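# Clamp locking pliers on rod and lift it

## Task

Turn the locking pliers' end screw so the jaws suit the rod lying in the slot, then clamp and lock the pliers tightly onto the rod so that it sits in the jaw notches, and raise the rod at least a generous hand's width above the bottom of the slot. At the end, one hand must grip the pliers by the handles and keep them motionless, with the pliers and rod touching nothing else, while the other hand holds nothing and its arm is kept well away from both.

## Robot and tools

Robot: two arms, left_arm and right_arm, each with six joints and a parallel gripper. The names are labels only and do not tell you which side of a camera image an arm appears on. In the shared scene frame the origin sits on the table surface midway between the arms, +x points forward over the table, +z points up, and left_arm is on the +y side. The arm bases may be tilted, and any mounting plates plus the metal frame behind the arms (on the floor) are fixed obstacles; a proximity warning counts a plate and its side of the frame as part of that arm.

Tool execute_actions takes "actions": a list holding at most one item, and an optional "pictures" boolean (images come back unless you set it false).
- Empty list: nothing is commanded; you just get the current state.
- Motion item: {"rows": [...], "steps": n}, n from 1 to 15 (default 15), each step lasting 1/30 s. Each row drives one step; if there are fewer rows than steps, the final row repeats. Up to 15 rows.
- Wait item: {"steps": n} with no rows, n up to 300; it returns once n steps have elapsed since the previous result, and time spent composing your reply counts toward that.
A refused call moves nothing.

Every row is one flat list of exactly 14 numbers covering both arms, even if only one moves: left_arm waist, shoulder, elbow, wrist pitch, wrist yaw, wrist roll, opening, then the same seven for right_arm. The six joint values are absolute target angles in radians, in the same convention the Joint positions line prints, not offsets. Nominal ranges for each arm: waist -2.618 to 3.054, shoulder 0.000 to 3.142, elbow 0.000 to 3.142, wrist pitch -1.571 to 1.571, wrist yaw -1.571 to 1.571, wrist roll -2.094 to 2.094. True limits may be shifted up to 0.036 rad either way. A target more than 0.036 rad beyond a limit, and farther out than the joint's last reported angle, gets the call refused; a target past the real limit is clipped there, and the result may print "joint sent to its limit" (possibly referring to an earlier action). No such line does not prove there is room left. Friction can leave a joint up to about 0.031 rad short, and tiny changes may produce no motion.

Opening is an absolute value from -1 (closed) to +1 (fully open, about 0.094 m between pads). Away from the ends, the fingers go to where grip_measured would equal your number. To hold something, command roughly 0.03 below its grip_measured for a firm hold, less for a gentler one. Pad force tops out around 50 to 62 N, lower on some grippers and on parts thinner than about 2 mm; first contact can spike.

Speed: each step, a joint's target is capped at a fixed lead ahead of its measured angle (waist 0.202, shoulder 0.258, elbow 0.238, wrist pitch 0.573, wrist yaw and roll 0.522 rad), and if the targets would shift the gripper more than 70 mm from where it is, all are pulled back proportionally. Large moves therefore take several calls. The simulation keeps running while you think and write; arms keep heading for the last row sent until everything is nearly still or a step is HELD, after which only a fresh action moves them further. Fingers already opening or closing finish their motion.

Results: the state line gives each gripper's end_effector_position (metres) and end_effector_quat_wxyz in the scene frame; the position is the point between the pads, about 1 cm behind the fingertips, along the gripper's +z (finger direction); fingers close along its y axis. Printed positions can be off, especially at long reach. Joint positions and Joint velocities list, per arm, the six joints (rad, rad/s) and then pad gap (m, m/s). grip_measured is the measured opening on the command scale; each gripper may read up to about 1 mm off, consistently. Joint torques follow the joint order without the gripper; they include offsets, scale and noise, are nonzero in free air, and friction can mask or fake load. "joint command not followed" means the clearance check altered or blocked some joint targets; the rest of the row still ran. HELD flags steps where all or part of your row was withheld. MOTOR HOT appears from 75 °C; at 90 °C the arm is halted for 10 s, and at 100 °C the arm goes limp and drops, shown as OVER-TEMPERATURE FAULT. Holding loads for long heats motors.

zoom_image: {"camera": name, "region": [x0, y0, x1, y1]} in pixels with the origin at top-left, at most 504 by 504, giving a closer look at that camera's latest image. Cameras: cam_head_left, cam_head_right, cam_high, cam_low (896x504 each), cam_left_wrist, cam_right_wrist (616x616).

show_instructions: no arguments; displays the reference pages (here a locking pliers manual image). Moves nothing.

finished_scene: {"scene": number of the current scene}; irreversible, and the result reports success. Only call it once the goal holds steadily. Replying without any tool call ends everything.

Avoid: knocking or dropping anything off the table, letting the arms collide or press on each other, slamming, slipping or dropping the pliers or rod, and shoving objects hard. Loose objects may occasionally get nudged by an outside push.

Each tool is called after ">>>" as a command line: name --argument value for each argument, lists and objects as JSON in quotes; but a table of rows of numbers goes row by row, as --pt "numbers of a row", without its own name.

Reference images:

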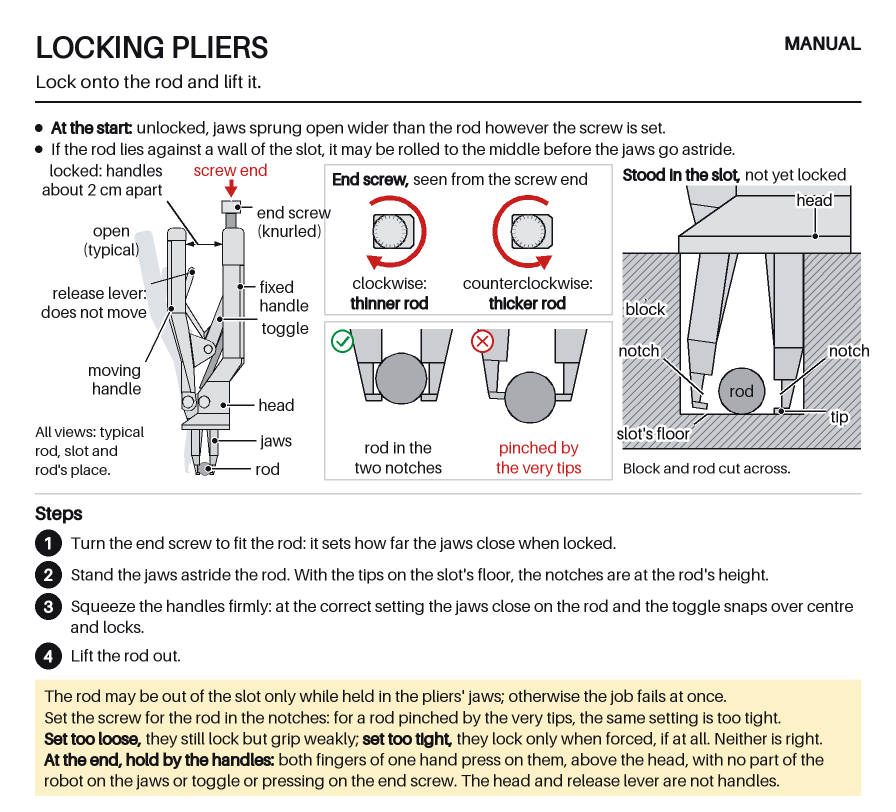

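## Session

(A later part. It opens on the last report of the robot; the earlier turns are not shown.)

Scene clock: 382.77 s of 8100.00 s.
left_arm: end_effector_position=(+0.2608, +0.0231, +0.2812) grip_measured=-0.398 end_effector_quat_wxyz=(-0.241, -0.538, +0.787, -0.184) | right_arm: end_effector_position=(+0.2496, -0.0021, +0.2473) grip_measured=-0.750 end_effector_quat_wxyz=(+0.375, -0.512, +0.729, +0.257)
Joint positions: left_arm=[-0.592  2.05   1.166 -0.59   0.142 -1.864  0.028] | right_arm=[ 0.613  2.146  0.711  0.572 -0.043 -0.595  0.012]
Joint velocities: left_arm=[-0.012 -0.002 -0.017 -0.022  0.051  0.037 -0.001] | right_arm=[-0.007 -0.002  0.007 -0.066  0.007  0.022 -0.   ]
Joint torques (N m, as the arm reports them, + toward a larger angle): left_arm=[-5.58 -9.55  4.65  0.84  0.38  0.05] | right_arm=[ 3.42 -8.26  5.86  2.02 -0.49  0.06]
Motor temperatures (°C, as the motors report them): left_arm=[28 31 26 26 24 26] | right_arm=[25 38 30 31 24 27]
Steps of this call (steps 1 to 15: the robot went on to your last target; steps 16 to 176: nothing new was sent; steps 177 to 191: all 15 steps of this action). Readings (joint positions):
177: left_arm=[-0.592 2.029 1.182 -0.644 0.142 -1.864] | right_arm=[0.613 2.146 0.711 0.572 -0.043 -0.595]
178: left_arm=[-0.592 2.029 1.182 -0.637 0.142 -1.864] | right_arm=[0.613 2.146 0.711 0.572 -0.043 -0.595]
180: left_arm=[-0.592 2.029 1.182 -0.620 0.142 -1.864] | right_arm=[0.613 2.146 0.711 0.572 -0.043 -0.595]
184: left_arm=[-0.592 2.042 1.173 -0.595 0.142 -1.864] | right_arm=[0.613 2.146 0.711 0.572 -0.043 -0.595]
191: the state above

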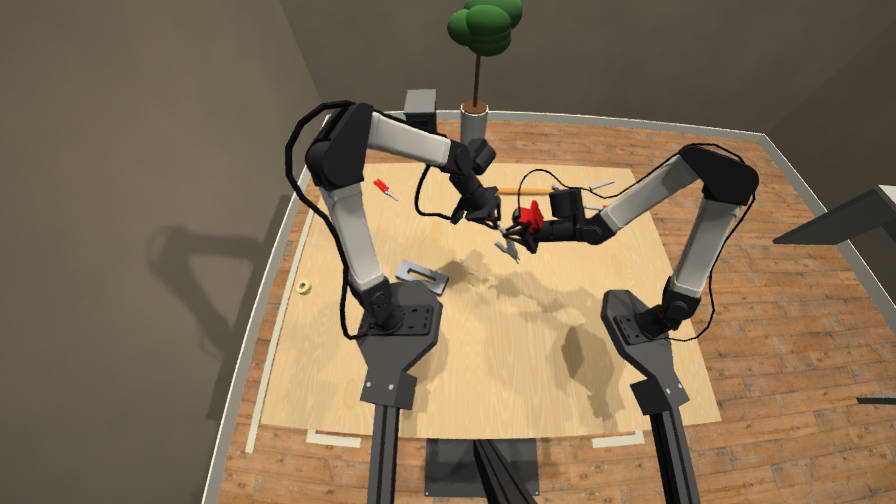

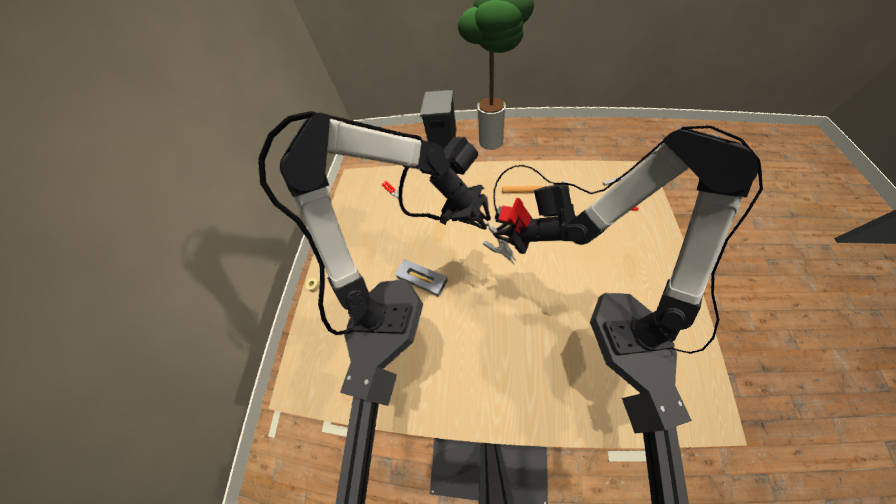

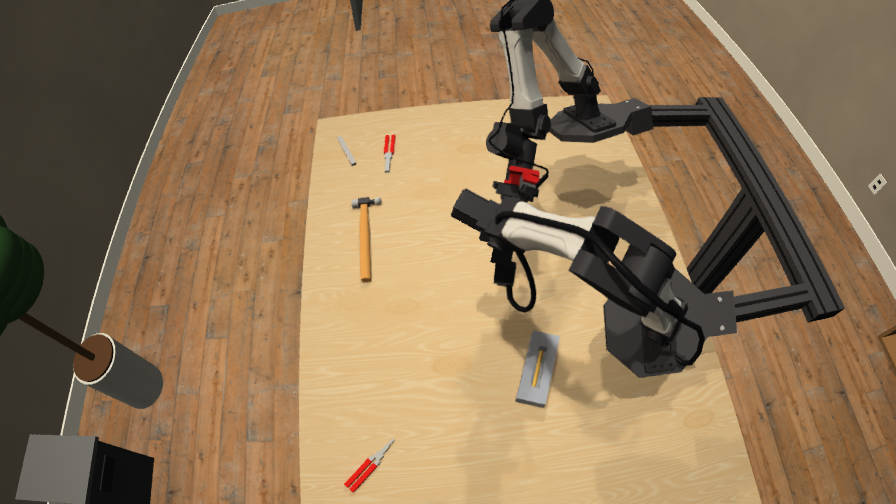

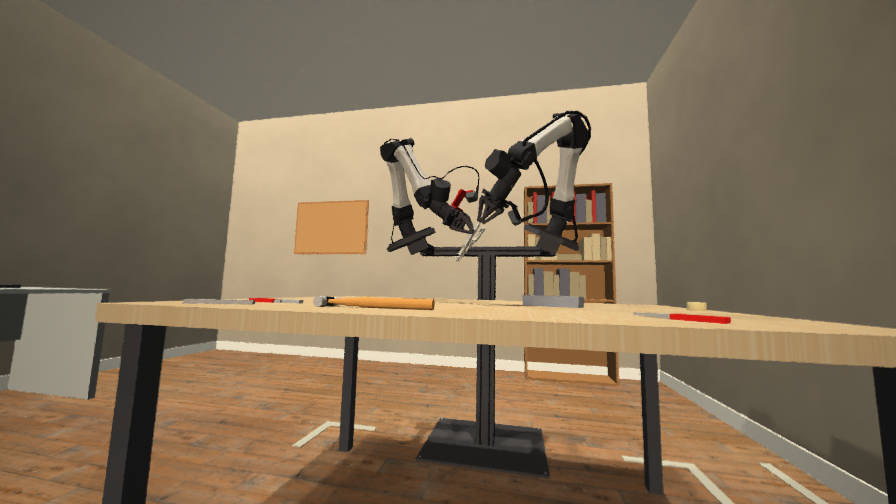

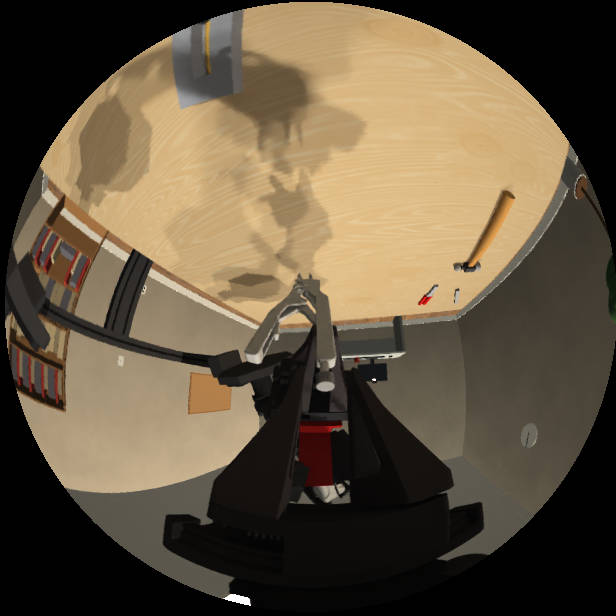

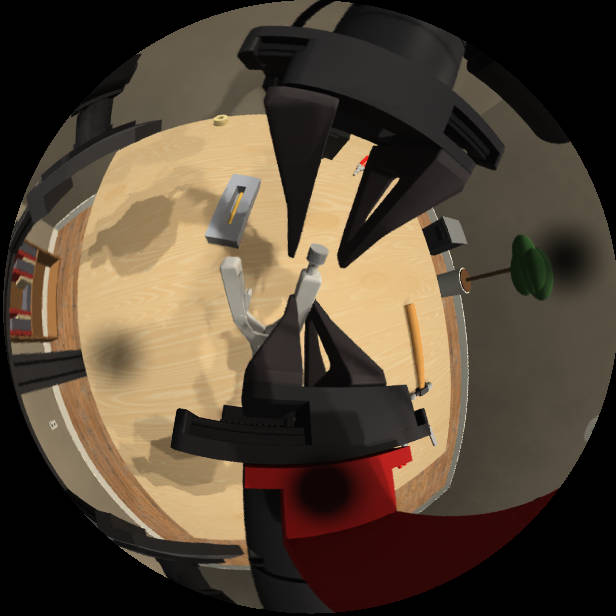

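>>> execute_actions --actions '[{"rows": [[-0.61,2.072,1.143,-0.55,0.15,-1.87,-0.4,0.608,2.147,0.72,0.595,-0.065,-0.6,-0.82],[-0.612,2.079,1.138,-0.54,0.15,-1.87,-0.4,0.608,2.147,0.72,0.595,-0.065,-0.6,-0.82],[-0.614,2.086,1.132,-0.53,0.15,-1.87,-0.4,0.608,2.147,0.72,0.595,-0.065,-0.6,-0.82],[-0.616,2.093,1.127,-0.52,0.15,-1.87,-0.4,0.608,2.147,0.72,0.595,-0.065,-0.6,-0.82],[-0.617,2.1,1.122,-0.515,0.15,-1.87,-0.4,0.608,2.147,0.72,0.595,-0.065,-0.6,-0.82]], "steps": 15}]'

Scene clock: 389.17 s of 8100.00 s.
left_arm: end_effector_position=(+0.2516, +0.0136, +0.2679) grip_measured=-0.398 end_effector_quat_wxyz=(-0.242, -0.531, +0.792, -0.184) | right_arm: end_effector_position=(+0.2496, -0.0020, +0.2474) grip_measured=-0.750 end_effector_quat_wxyz=(+0.375, -0.512, +0.729, +0.257)
Joint positions: left_arm=[-0.609  2.087  1.139 -0.53   0.143 -1.864  0.028] | right_arm=[ 0.613  2.146  0.711  0.572 -0.044 -0.596  0.012]
Joint velocities: left_arm=[ 0.012  0.002  0.002  0.11  -0.037 -0.037  0.001] | right_arm=[-0.012  0.012  0.002  0.022  0.051 -0.022 -0.   ]
Joint torques (N m, as the arm reports them, + toward a larger angle): left_arm=[-5.23 -9.96  4.62  0.89  0.37  0.05] | right_arm=[ 3.44 -8.4   5.71  2.09 -0.52  0.02]
Motor temperatures (°C, as the motors report them): left_arm=[28 31 26 26 24 26] | right_arm=[25 38 31 31 24 27]
Steps of this call (steps 1 to 15: the robot went on to your last target; steps 16 to 177: nothing new was sent; steps 178 to 192: all 15 steps of this action). Readings (joint positions):
178: left_arm=[-0.593 2.050 1.166 -0.584 0.142 -1.864] | right_arm=[0.613 2.146 0.711 0.572 -0.043 -0.595]
179: left_arm=[-0.594 2.051 1.165 -0.578 0.142 -1.864] | right_arm=[0.613 2.146 0.711 0.572 -0.043 -0.595]
181: left_arm=[-0.600 2.057 1.161 -0.561 0.142 -1.864] | right_arm=[0.613 2.146 0.711 0.572 -0.043 -0.595]
185: left_arm=[-0.609 2.081 1.144 -0.539 0.143 -1.864] | right_arm=[0.613 2.146 0.711 0.572 -0.043 -0.595]
192: the state above

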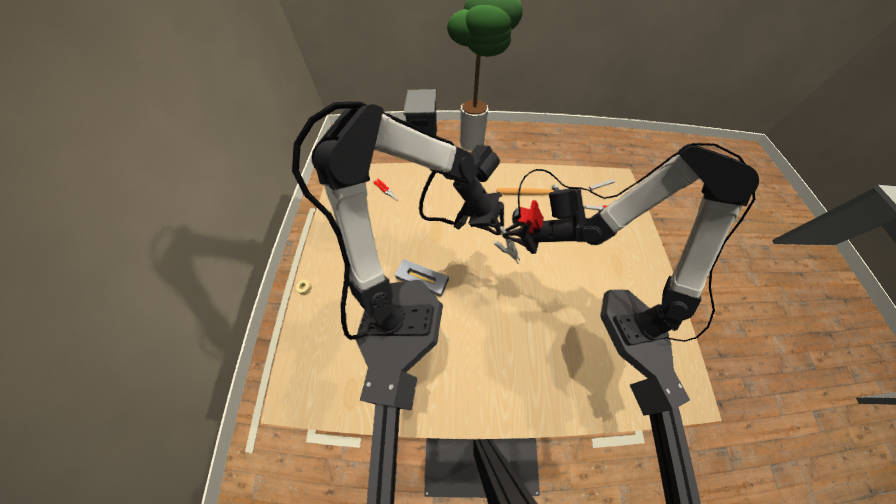

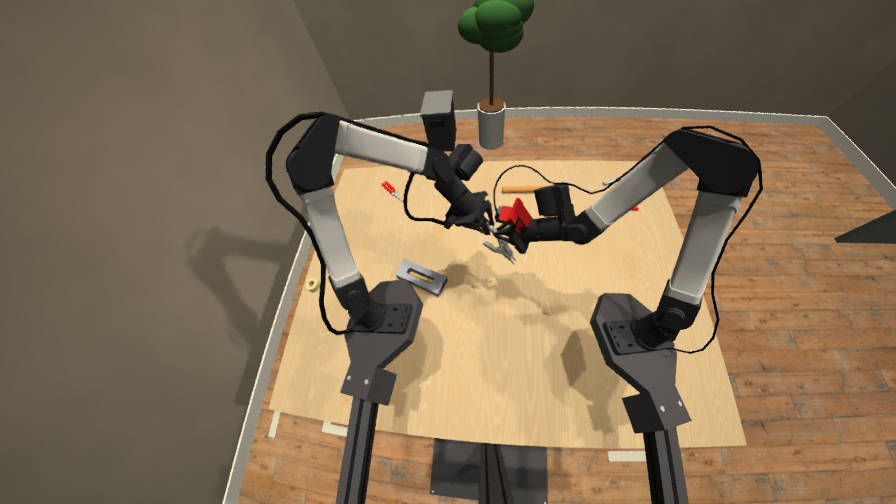

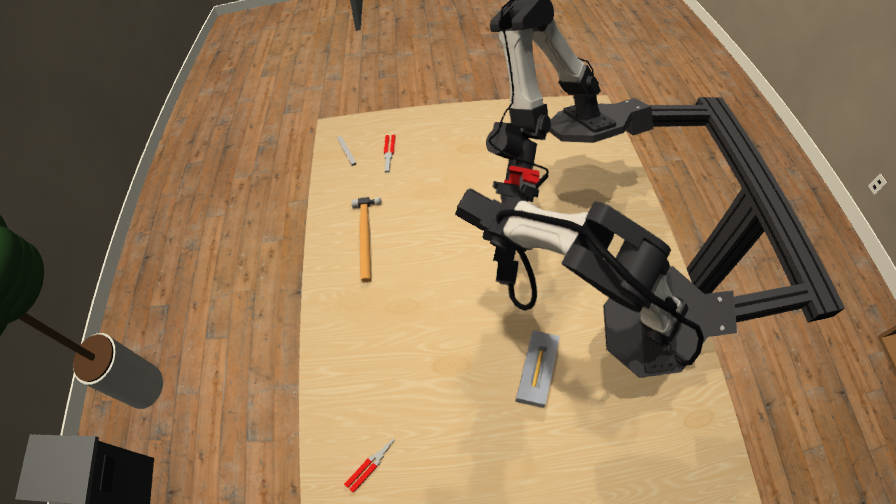

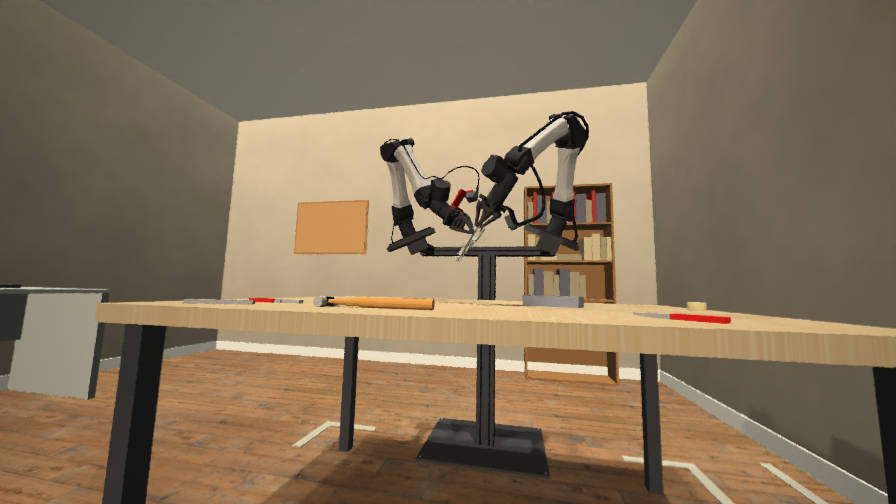

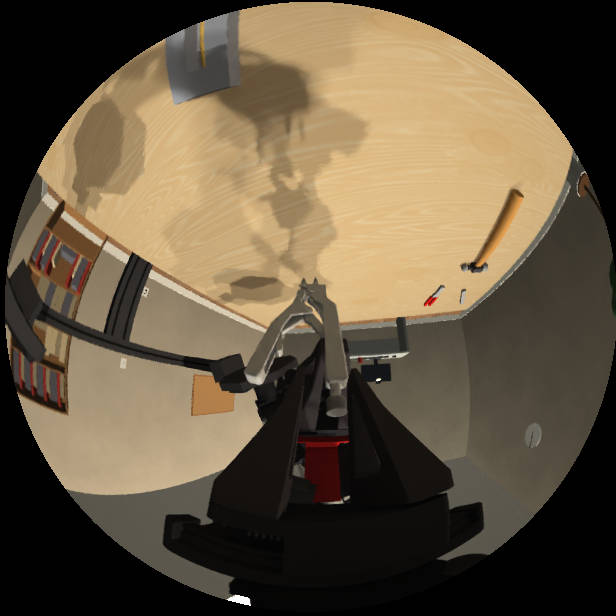

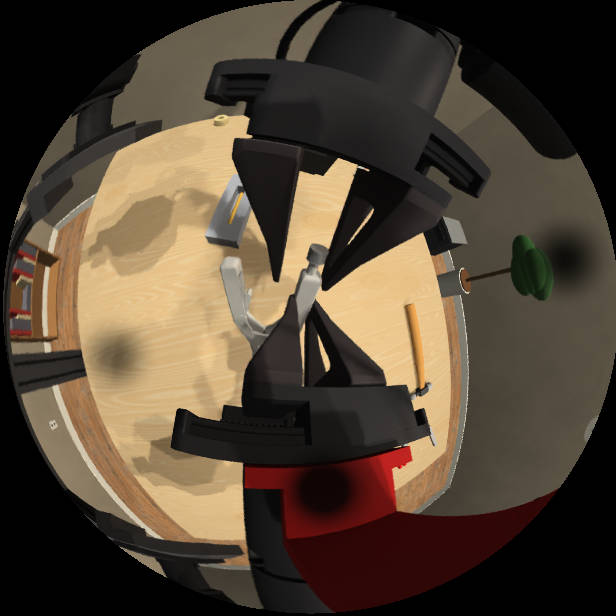

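>>> execute_actions --actions '[]'

Scene clock: 408.87 s of 8100.00 s.
left_arm: end_effector_position=(+0.2524, +0.0131, +0.2681) grip_measured=-0.398 end_effector_quat_wxyz=(-0.241, -0.531, +0.791, -0.185) | right_arm: end_effector_position=(+0.2496, -0.0020, +0.2474) grip_measured=-0.750 end_effector_quat_wxyz=(+0.375, -0.512, +0.729, +0.257)
Joint positions: left_arm=[-0.609  2.087  1.139 -0.526  0.143 -1.864  0.028] | right_arm=[ 0.613  2.146  0.711  0.572 -0.044 -0.596  0.012]
Joint velocities: left_arm=[ 0.007  0.012 -0.002 -0.066 -0.095 -0.037 -0.001] | right_arm=[-0.007 -0.012  0.002 -0.037  0.007 -0.051 -0.001]
Joint torques (N m, as the arm reports them, + toward a larger angle): left_arm=[-5.14 -9.94  4.64  0.86  0.38  0.05] | right_arm=[ 3.28 -8.29  5.93  2.03 -0.47  0.03]
Motor temperatures (°C, as the motors report them): left_arm=[28 32 26 26 24 26] | right_arm=[25 39 31 32 24 27]
Steps of this call (steps 1 to 15: the robot went on to your last target; steps 16 to 591: nothing new was sent). Readings (joint positions):
1: left_arm=[-0.609 2.087 1.139 -0.529 0.143 -1.864] | right_arm=[0.613 2.146 0.711 0.572 -0.044 -0.596]
2: left_arm=[-0.609 2.087 1.139 -0.528 0.143 -1.864] | right_arm=[0.613 2.146 0.711 0.572 -0.044 -0.596]
4: left_arm=[-0.609 2.087 1.139 -0.528 0.143 -1.864] | right_arm=[0.613 2.146 0.711 0.572 -0.044 -0.596]
8: left_arm=[-0.609 2.087 1.139 -0.527 0.143 -1.864] | right_arm=[0.613 2.146 0.711 0.572 -0.044 -0.596]
591: the state above
All arms were judged still, so your last target was given up. Only a new action makes them travel on or press farther. Fingers that are still opening or closing keep moving.

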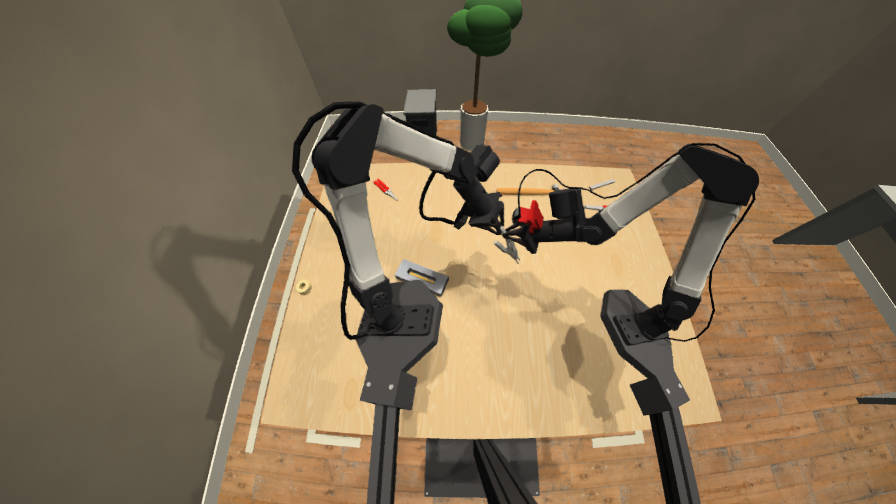

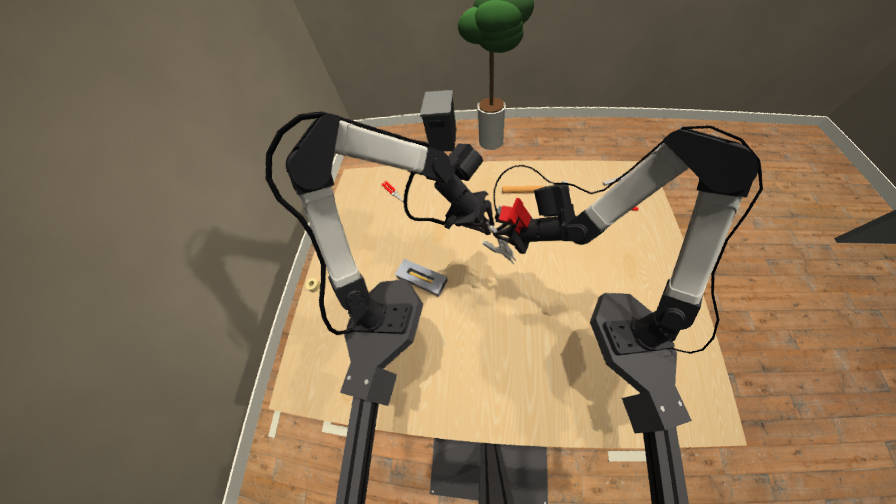

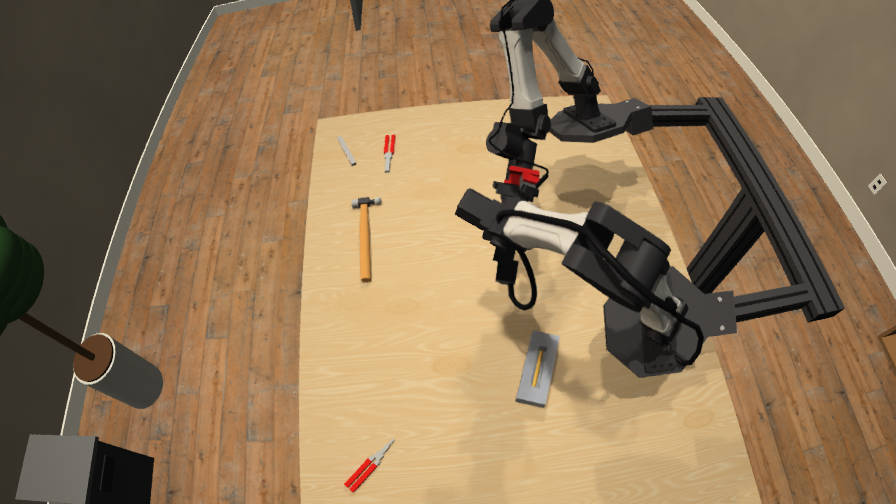

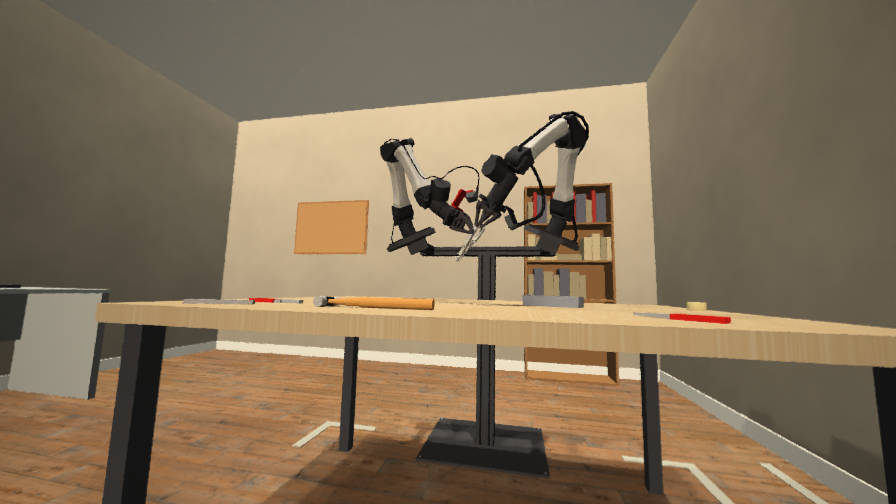

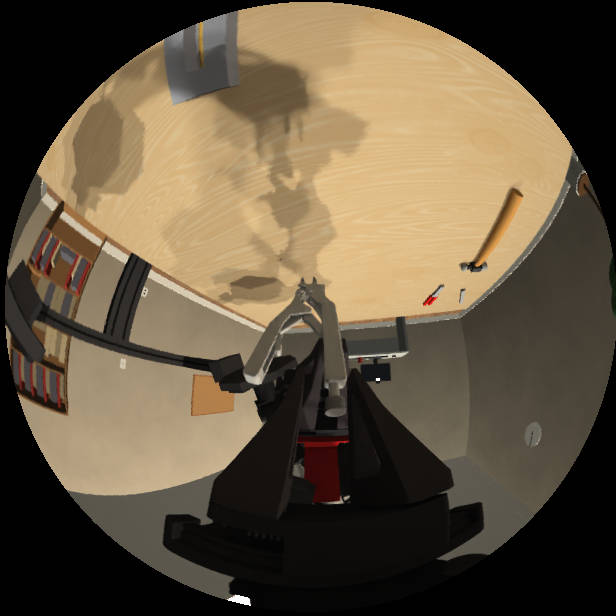

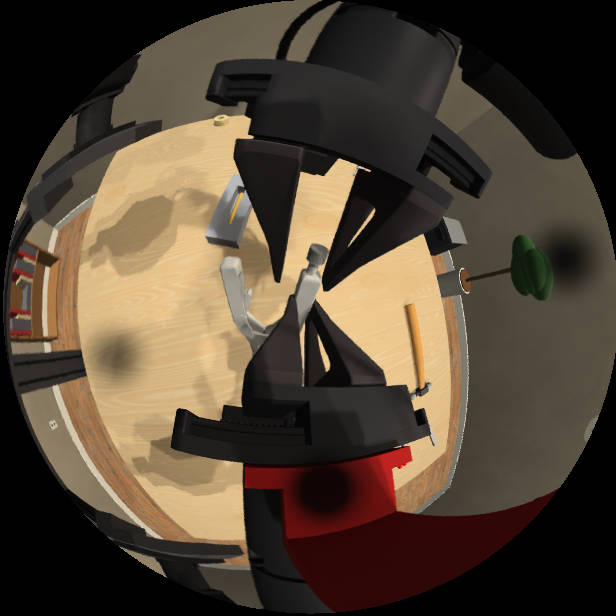

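>>> execute_actions --actions '[{"rows":[[-0.617,2.1,1.122,-0.495,0.15,-1.87,-0.55,0.608,2.147,0.72,0.595,-0.065,-0.6,-0.82]],"steps":15}]'

>>> zoom_image --camera "cam_right_wrist" --region '[200, 200, 400, 400]'

>>> zoom_image --camera "cam_left_wrist" --region '[230, 260, 430, 460]'

Scene clock: 413.83 s of 8100.00 s.
left_arm: end_effector_position=(+0.2561, +0.0104, +0.2691) grip_measured=-0.548 end_effector_quat_wxyz=(-0.238, -0.531, +0.789, -0.194) | right_arm: end_effector_position=(+0.2496, -0.0020, +0.2474) grip_measured=-0.750 end_effector_quat_wxyz=(+0.375, -0.512, +0.729, +0.257)
Joint positions: left_arm=[-0.609  2.087  1.139 -0.507  0.143 -1.865  0.021] | right_arm=[ 0.613  2.146  0.711  0.572 -0.044 -0.596  0.012]
Joint velocities: left_arm=[-0.032 -0.002  0.002 -0.022 -0.037  0.051 -0.   ] | right_arm=[-0.007 -0.022 -0.012 -0.037  0.037  0.037 -0.001]
Joint torques (N m, as the arm reports them, + toward a larger angle): left_arm=[-5.15 -9.94  4.69  0.89  0.37  0.05] | right_arm=[ 3.46 -8.34  5.83  2.04 -0.51  0.07]
Motor temperatures (°C, as the motors report them): left_arm=[28 32 26 26 24 26] | right_arm=[25 39 31 33 24 27]
Steps of this call (steps 1 to 134: nothing new was sent; steps 135 to 149: all 15 steps of this action). Readings (joint positions):
135: left_arm=[-0.609 2.087 1.139 -0.525 0.143 -1.865] | right_arm=[0.613 2.146 0.711 0.572 -0.044 -0.596]
136: left_arm=[-0.609 2.087 1.139 -0.521 0.143 -1.865] | right_arm=[0.613 2.146 0.711 0.572 -0.044 -0.596]
138: left_arm=[-0.609 2.087 1.139 -0.515 0.143 -1.865] | right_arm=[0.613 2.146 0.711 0.572 -0.044 -0.596]
142: left_arm=[-0.609 2.087 1.139 -0.510 0.143 -1.865] | right_arm=[0.613 2.146 0.711 0.572 -0.044 -0.596]
149: the state above

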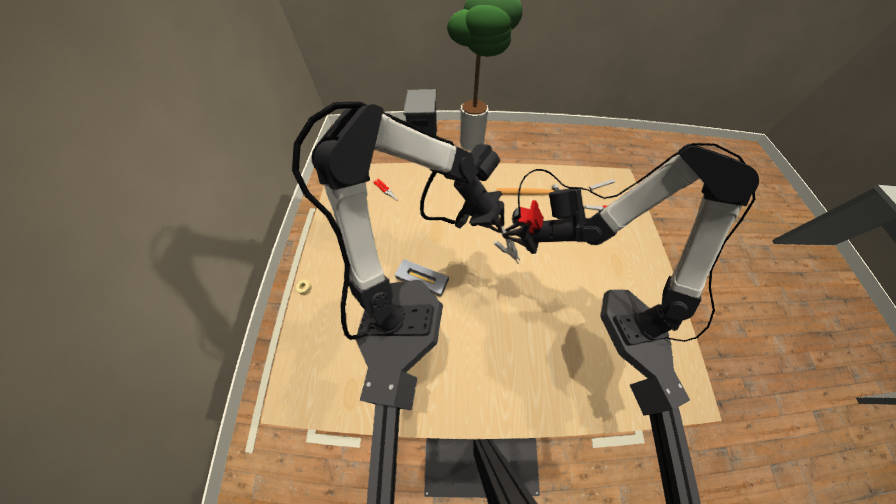

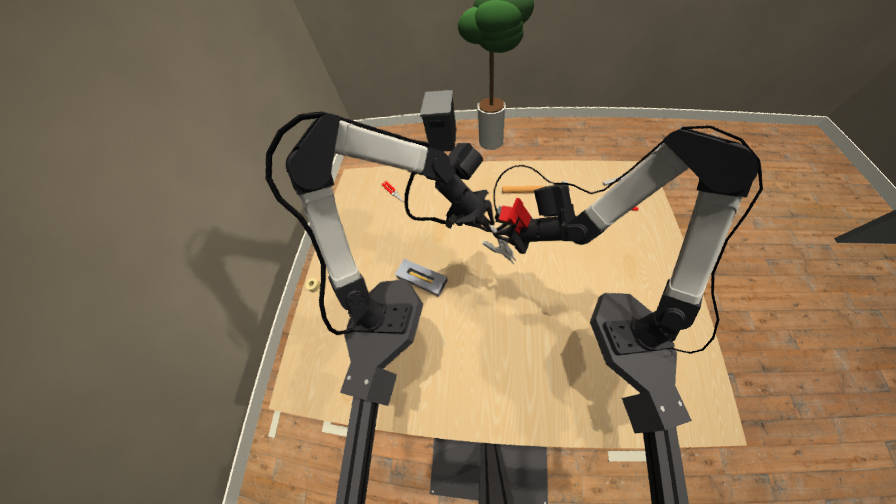

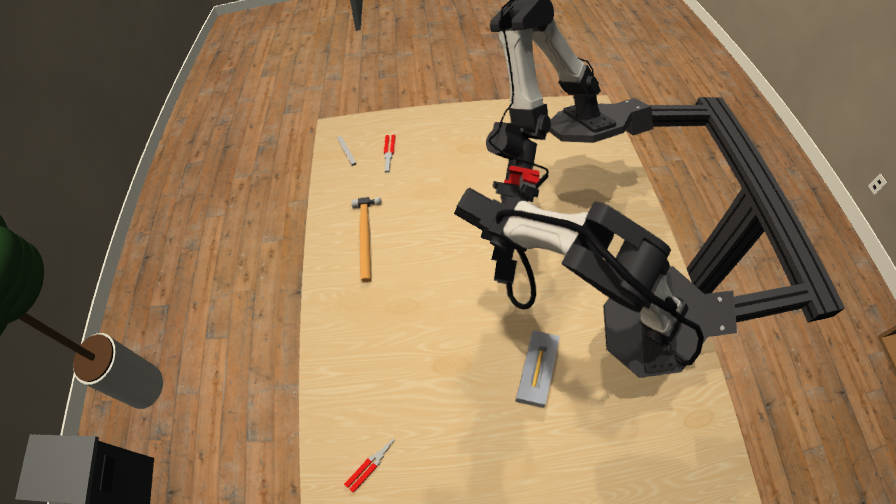

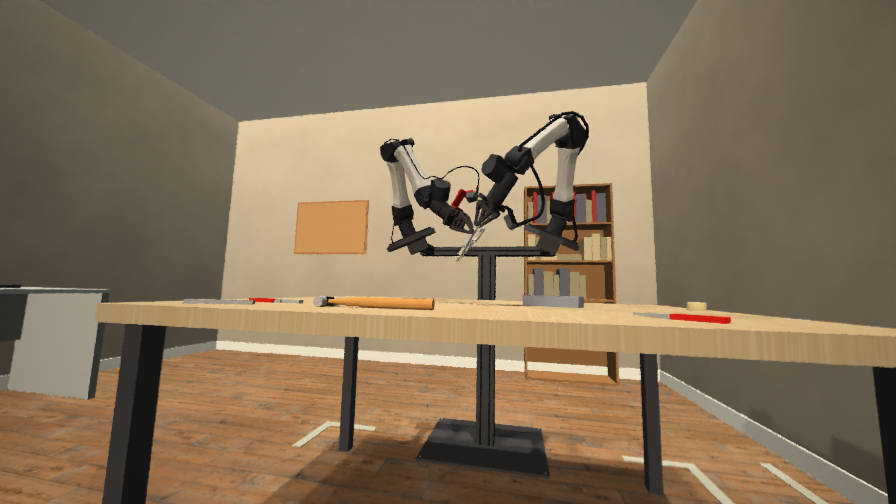

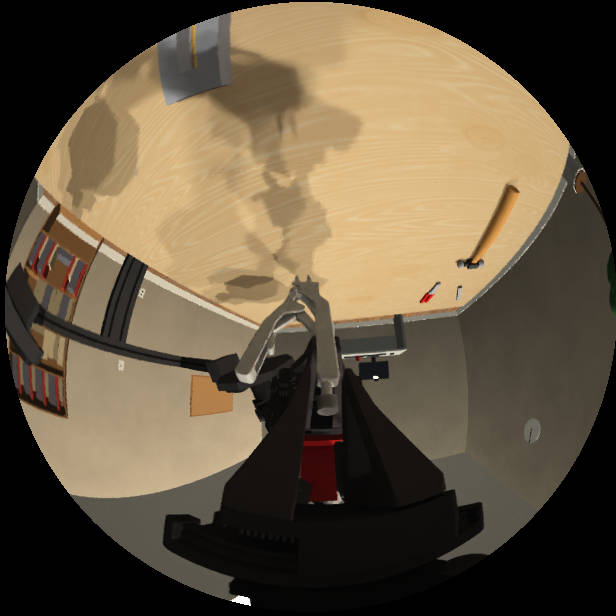

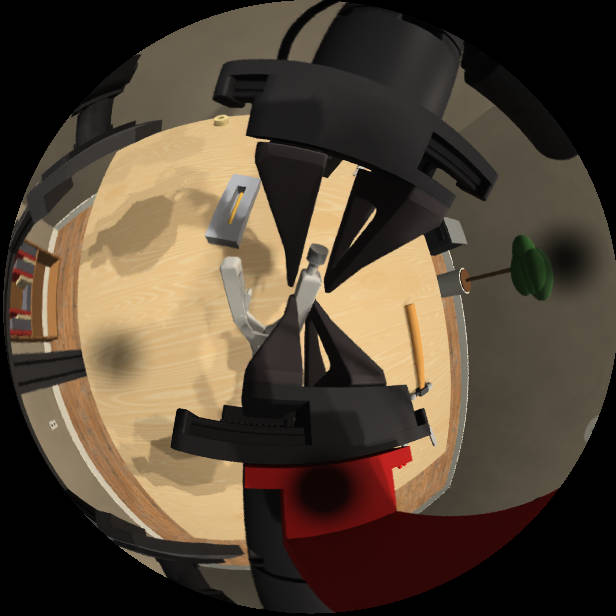

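Region (200, 200, 400, 400) of cam_right_wrist's 616x616 image, scaled by 2.520, with more detail than that image has.

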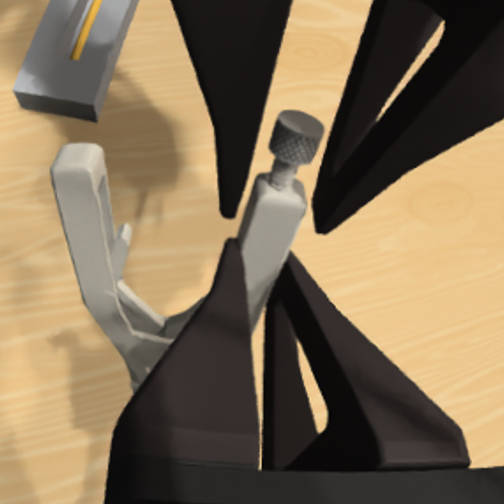

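Region (230, 260, 430, 460) of cam_left_wrist's 616x616 image, scaled by 2.520, with more detail than that image has.

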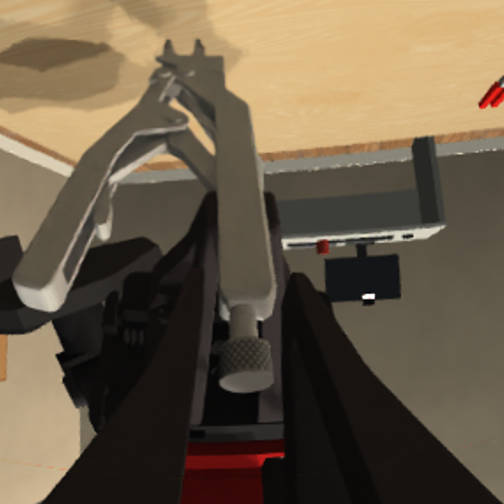

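>>> execute_actions --actions '[{"rows":[[-0.617,2.1,1.122,-0.495,0.15,-1.87,-0.62,0.608,2.147,0.72,0.595,-0.065,-0.6,-0.82],[-0.617,2.1,1.122,-0.495,0.15,-1.87,-0.66,0.608,2.147,0.72,0.595,-0.065,-0.6,-0.82],[-0.617,2.1,1.122,-0.495,0.15,-1.87,-0.70,0.608,2.147,0.72,0.595,-0.065,-0.6,-0.82],[-0.617,2.1,1.122,-0.495,0.15,-1.87,-0.73,0.608,2.147,0.72,0.595,-0.065,-0.6,-0.82],[-0.617,2.1,1.122,-0.495,0.15,-1.87,-0.76,0.608,2.147,0.72,0.595,-0.065,-0.6,-0.82],[-0.617,2.1,1.122,-0.495,0.15,-1.87,-0.79,0.608,2.147,0.72,0.595,-0.065,-0.6,-0.82],[-0.617,2.1,1.122,-0.495,0.15,-1.87,-0.83,0.608,2.147,0.72,0.595,-0.065,-0.6,-0.82]],"steps":15}]' --pictures false

Scene clock: 421.23 s of 8100.00 s.
left_arm: end_effector_position=(+0.2563, +0.0103, +0.2692) grip_measured=-0.735 end_effector_quat_wxyz=(-0.238, -0.533, +0.788, -0.194) | right_arm: end_effector_position=(+0.2496, -0.0020, +0.2474) grip_measured=-0.750 end_effector_quat_wxyz=(+0.375, -0.513, +0.729, +0.257)
Joint positions: left_arm=[-0.609  2.087  1.139 -0.506  0.143 -1.87   0.012] | right_arm=[ 0.613  2.146  0.711  0.572 -0.044 -0.597  0.012]
Joint velocities: left_arm=[-0.012 -0.007 -0.007 -0.051  0.022  0.081 -0.   ] | right_arm=[ 0.002 -0.012  0.007  0.007  0.007  0.037  0.001]
Joint torques (N m, as the arm reports them, + toward a larger angle): left_arm=[-5.18 -9.94  4.68  0.89  0.37  0.1 ] | right_arm=[ 3.4  -8.39  5.78  2.04 -0.52  0.03]
Motor temperatures (°C, as the motors report them): left_arm=[28 32 26 26 24 26] | right_arm=[25 40 32 33 24 27]
Steps of this call (steps 1 to 15: the robot went on to your last target; steps 16 to 207: nothing new was sent; steps 208 to 222: all 15 steps of this action). Readings (joint positions):
208: left_arm=[-0.609 2.087 1.139 -0.506 0.143 -1.865] | right_arm=[0.613 2.146 0.711 0.572 -0.044 -0.596]
209: left_arm=[-0.609 2.087 1.139 -0.506 0.143 -1.865] | right_arm=[0.613 2.146 0.711 0.572 -0.044 -0.596]
211: left_arm=[-0.609 2.087 1.139 -0.506 0.143 -1.865] | right_arm=[0.613 2.146 0.711 0.572 -0.044 -0.596]
215: left_arm=[-0.609 2.087 1.139 -0.506 0.143 -1.869] | right_arm=[0.613 2.146 0.711 0.572 -0.044 -0.597]
222: the state above

Open right a little.

>>> execute_actions --actions '[{"rows":[[-0.617,2.1,1.122,-0.495,0.15,-1.87,-0.83,0.608,2.147,0.72,0.595,-0.065,-0.6,-0.74],[-0.617,2.1,1.122,-0.495,0.15,-1.87,-0.83,0.608,2.147,0.72,0.595,-0.065,-0.6,-0.70],[-0.617,2.1,1.122,-0.495,0.15,-1.87,-0.83,0.608,2.147,0.72,0.595,-0.065,-0.6,-0.65],[-0.617,2.1,1.122,-0.495,0.15,-1.87,-0.83,0.608,2.147,0.72,0.595,-0.065,-0.6,-0.58]],"steps":15}]'

Scene clock: 426.73 s of 8100.00 s.
left_arm: end_effector_position=(+0.2566, +0.0110, +0.2678) grip_measured=-0.735 end_effector_quat_wxyz=(-0.235, -0.534, +0.789, -0.192) | right_arm: end_effector_position=(+0.2504, +0.0003, +0.2508) grip_measured=-0.581 end_effector_quat_wxyz=(+0.381, -0.511, +0.724, +0.262)
Joint positions: left_arm=[-0.609  2.089  1.139 -0.506  0.136 -1.87   0.012] | right_arm=[ 0.613  2.146  0.711  0.586 -0.057 -0.597  0.02 ]
Joint velocities: left_arm=[-0.017  0.007  0.012  0.037 -0.022  0.007 -0.   ] | right_arm=[ 0.012 -0.007 -0.002  0.022 -0.007  0.081  0.001]
Joint torques (N m, as the arm reports them, + toward a larger angle): left_arm=[ -5.16 -10.11   4.67   0.87   0.47   0.1 ] | right_arm=[ 3.27 -8.34  5.84  1.93 -0.42  0.01]
Motor temperatures (°C, as the motors report them): left_arm=[28 32 26 26 24 26] | right_arm=[25 40 32 33 24 27]
Steps of this call (steps 1 to 15: the robot went on to your last target; steps 16 to 150: nothing new was sent; steps 151 to 165: all 15 steps of this action). Readings (joint positions):
151: left_arm=[-0.609 2.087 1.139 -0.506 0.143 -1.870] | right_arm=[0.613 2.146 0.711 0.572 -0.044 -0.597]
152: left_arm=[-0.609 2.087 1.139 -0.506 0.144 -1.870] | right_arm=[0.613 2.146 0.711 0.572 -0.044 -0.597]
154: left_arm=[-0.609 2.088 1.139 -0.506 0.140 -1.870] | right_arm=[0.613 2.146 0.711 0.577 -0.049 -0.597]
158: left_arm=[-0.609 2.089 1.139 -0.506 0.137 -1.870] | right_arm=[0.613 2.146 0.711 0.584 -0.054 -0.597]
165: the state above

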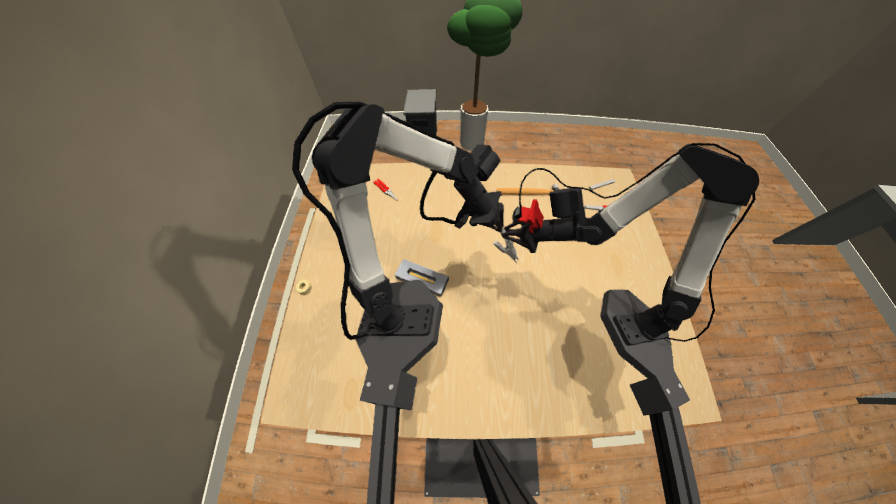

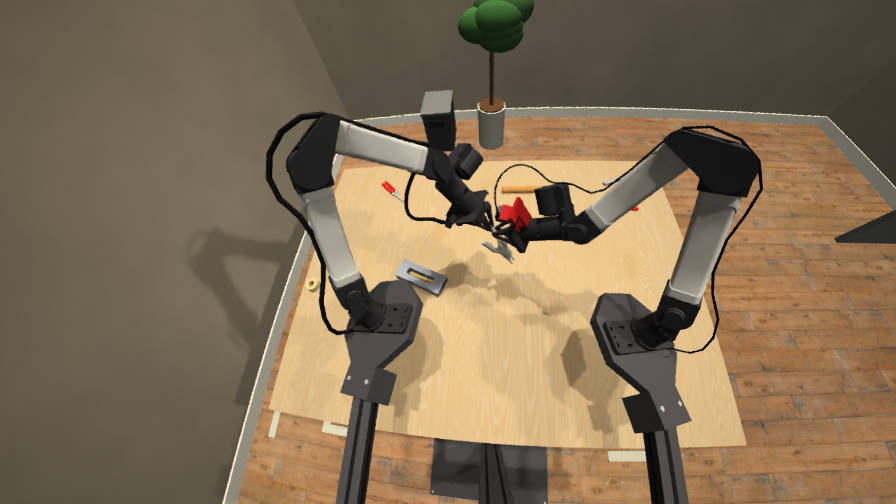

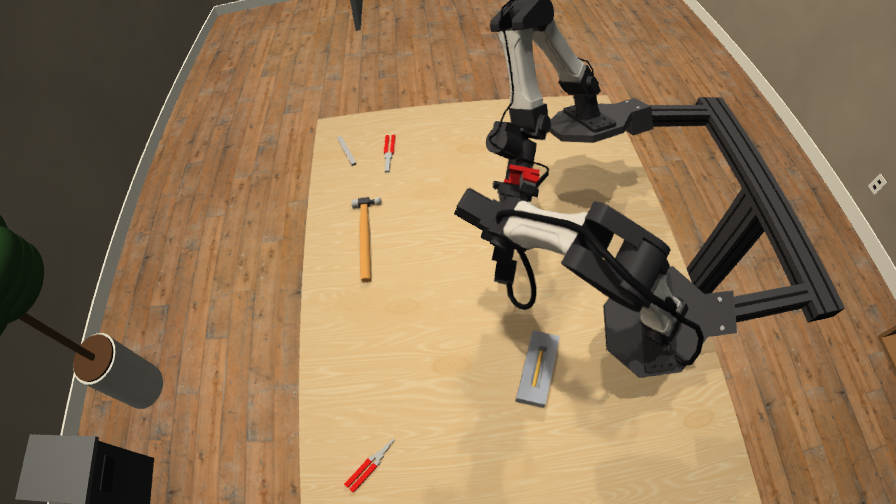

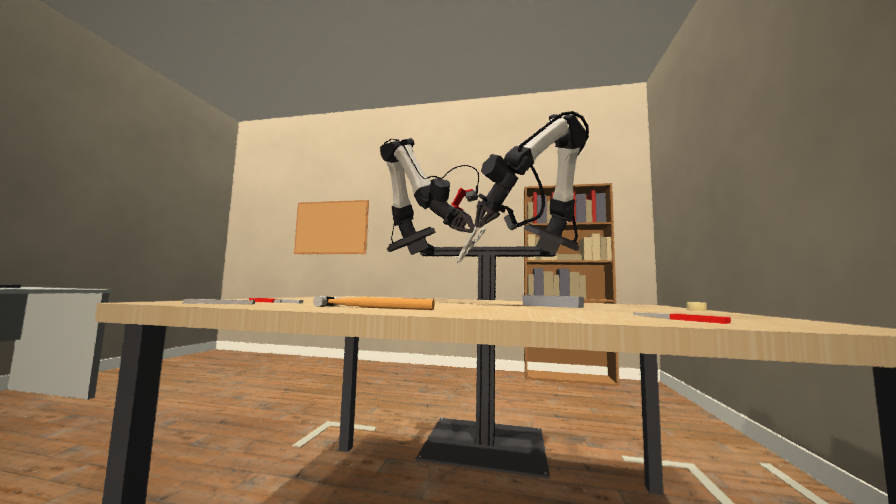

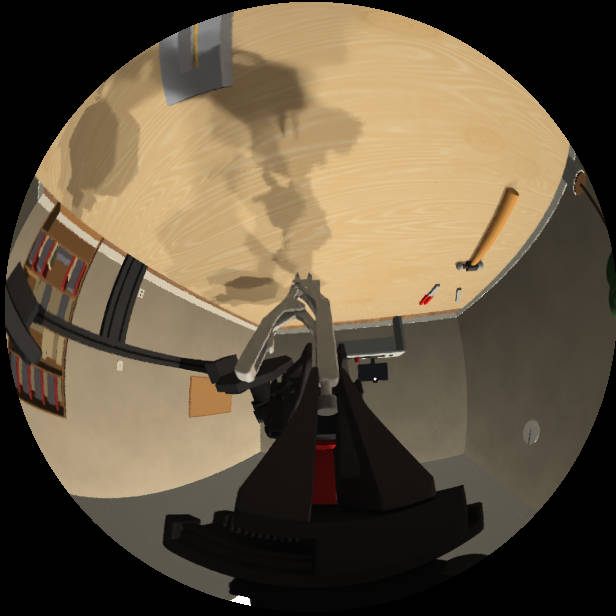

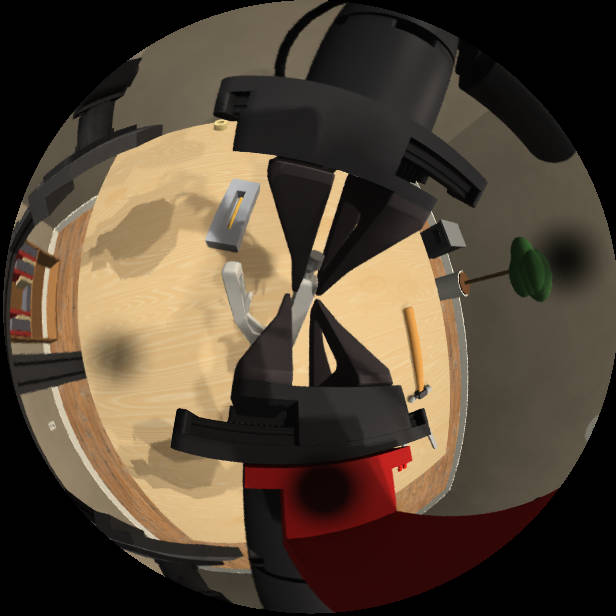

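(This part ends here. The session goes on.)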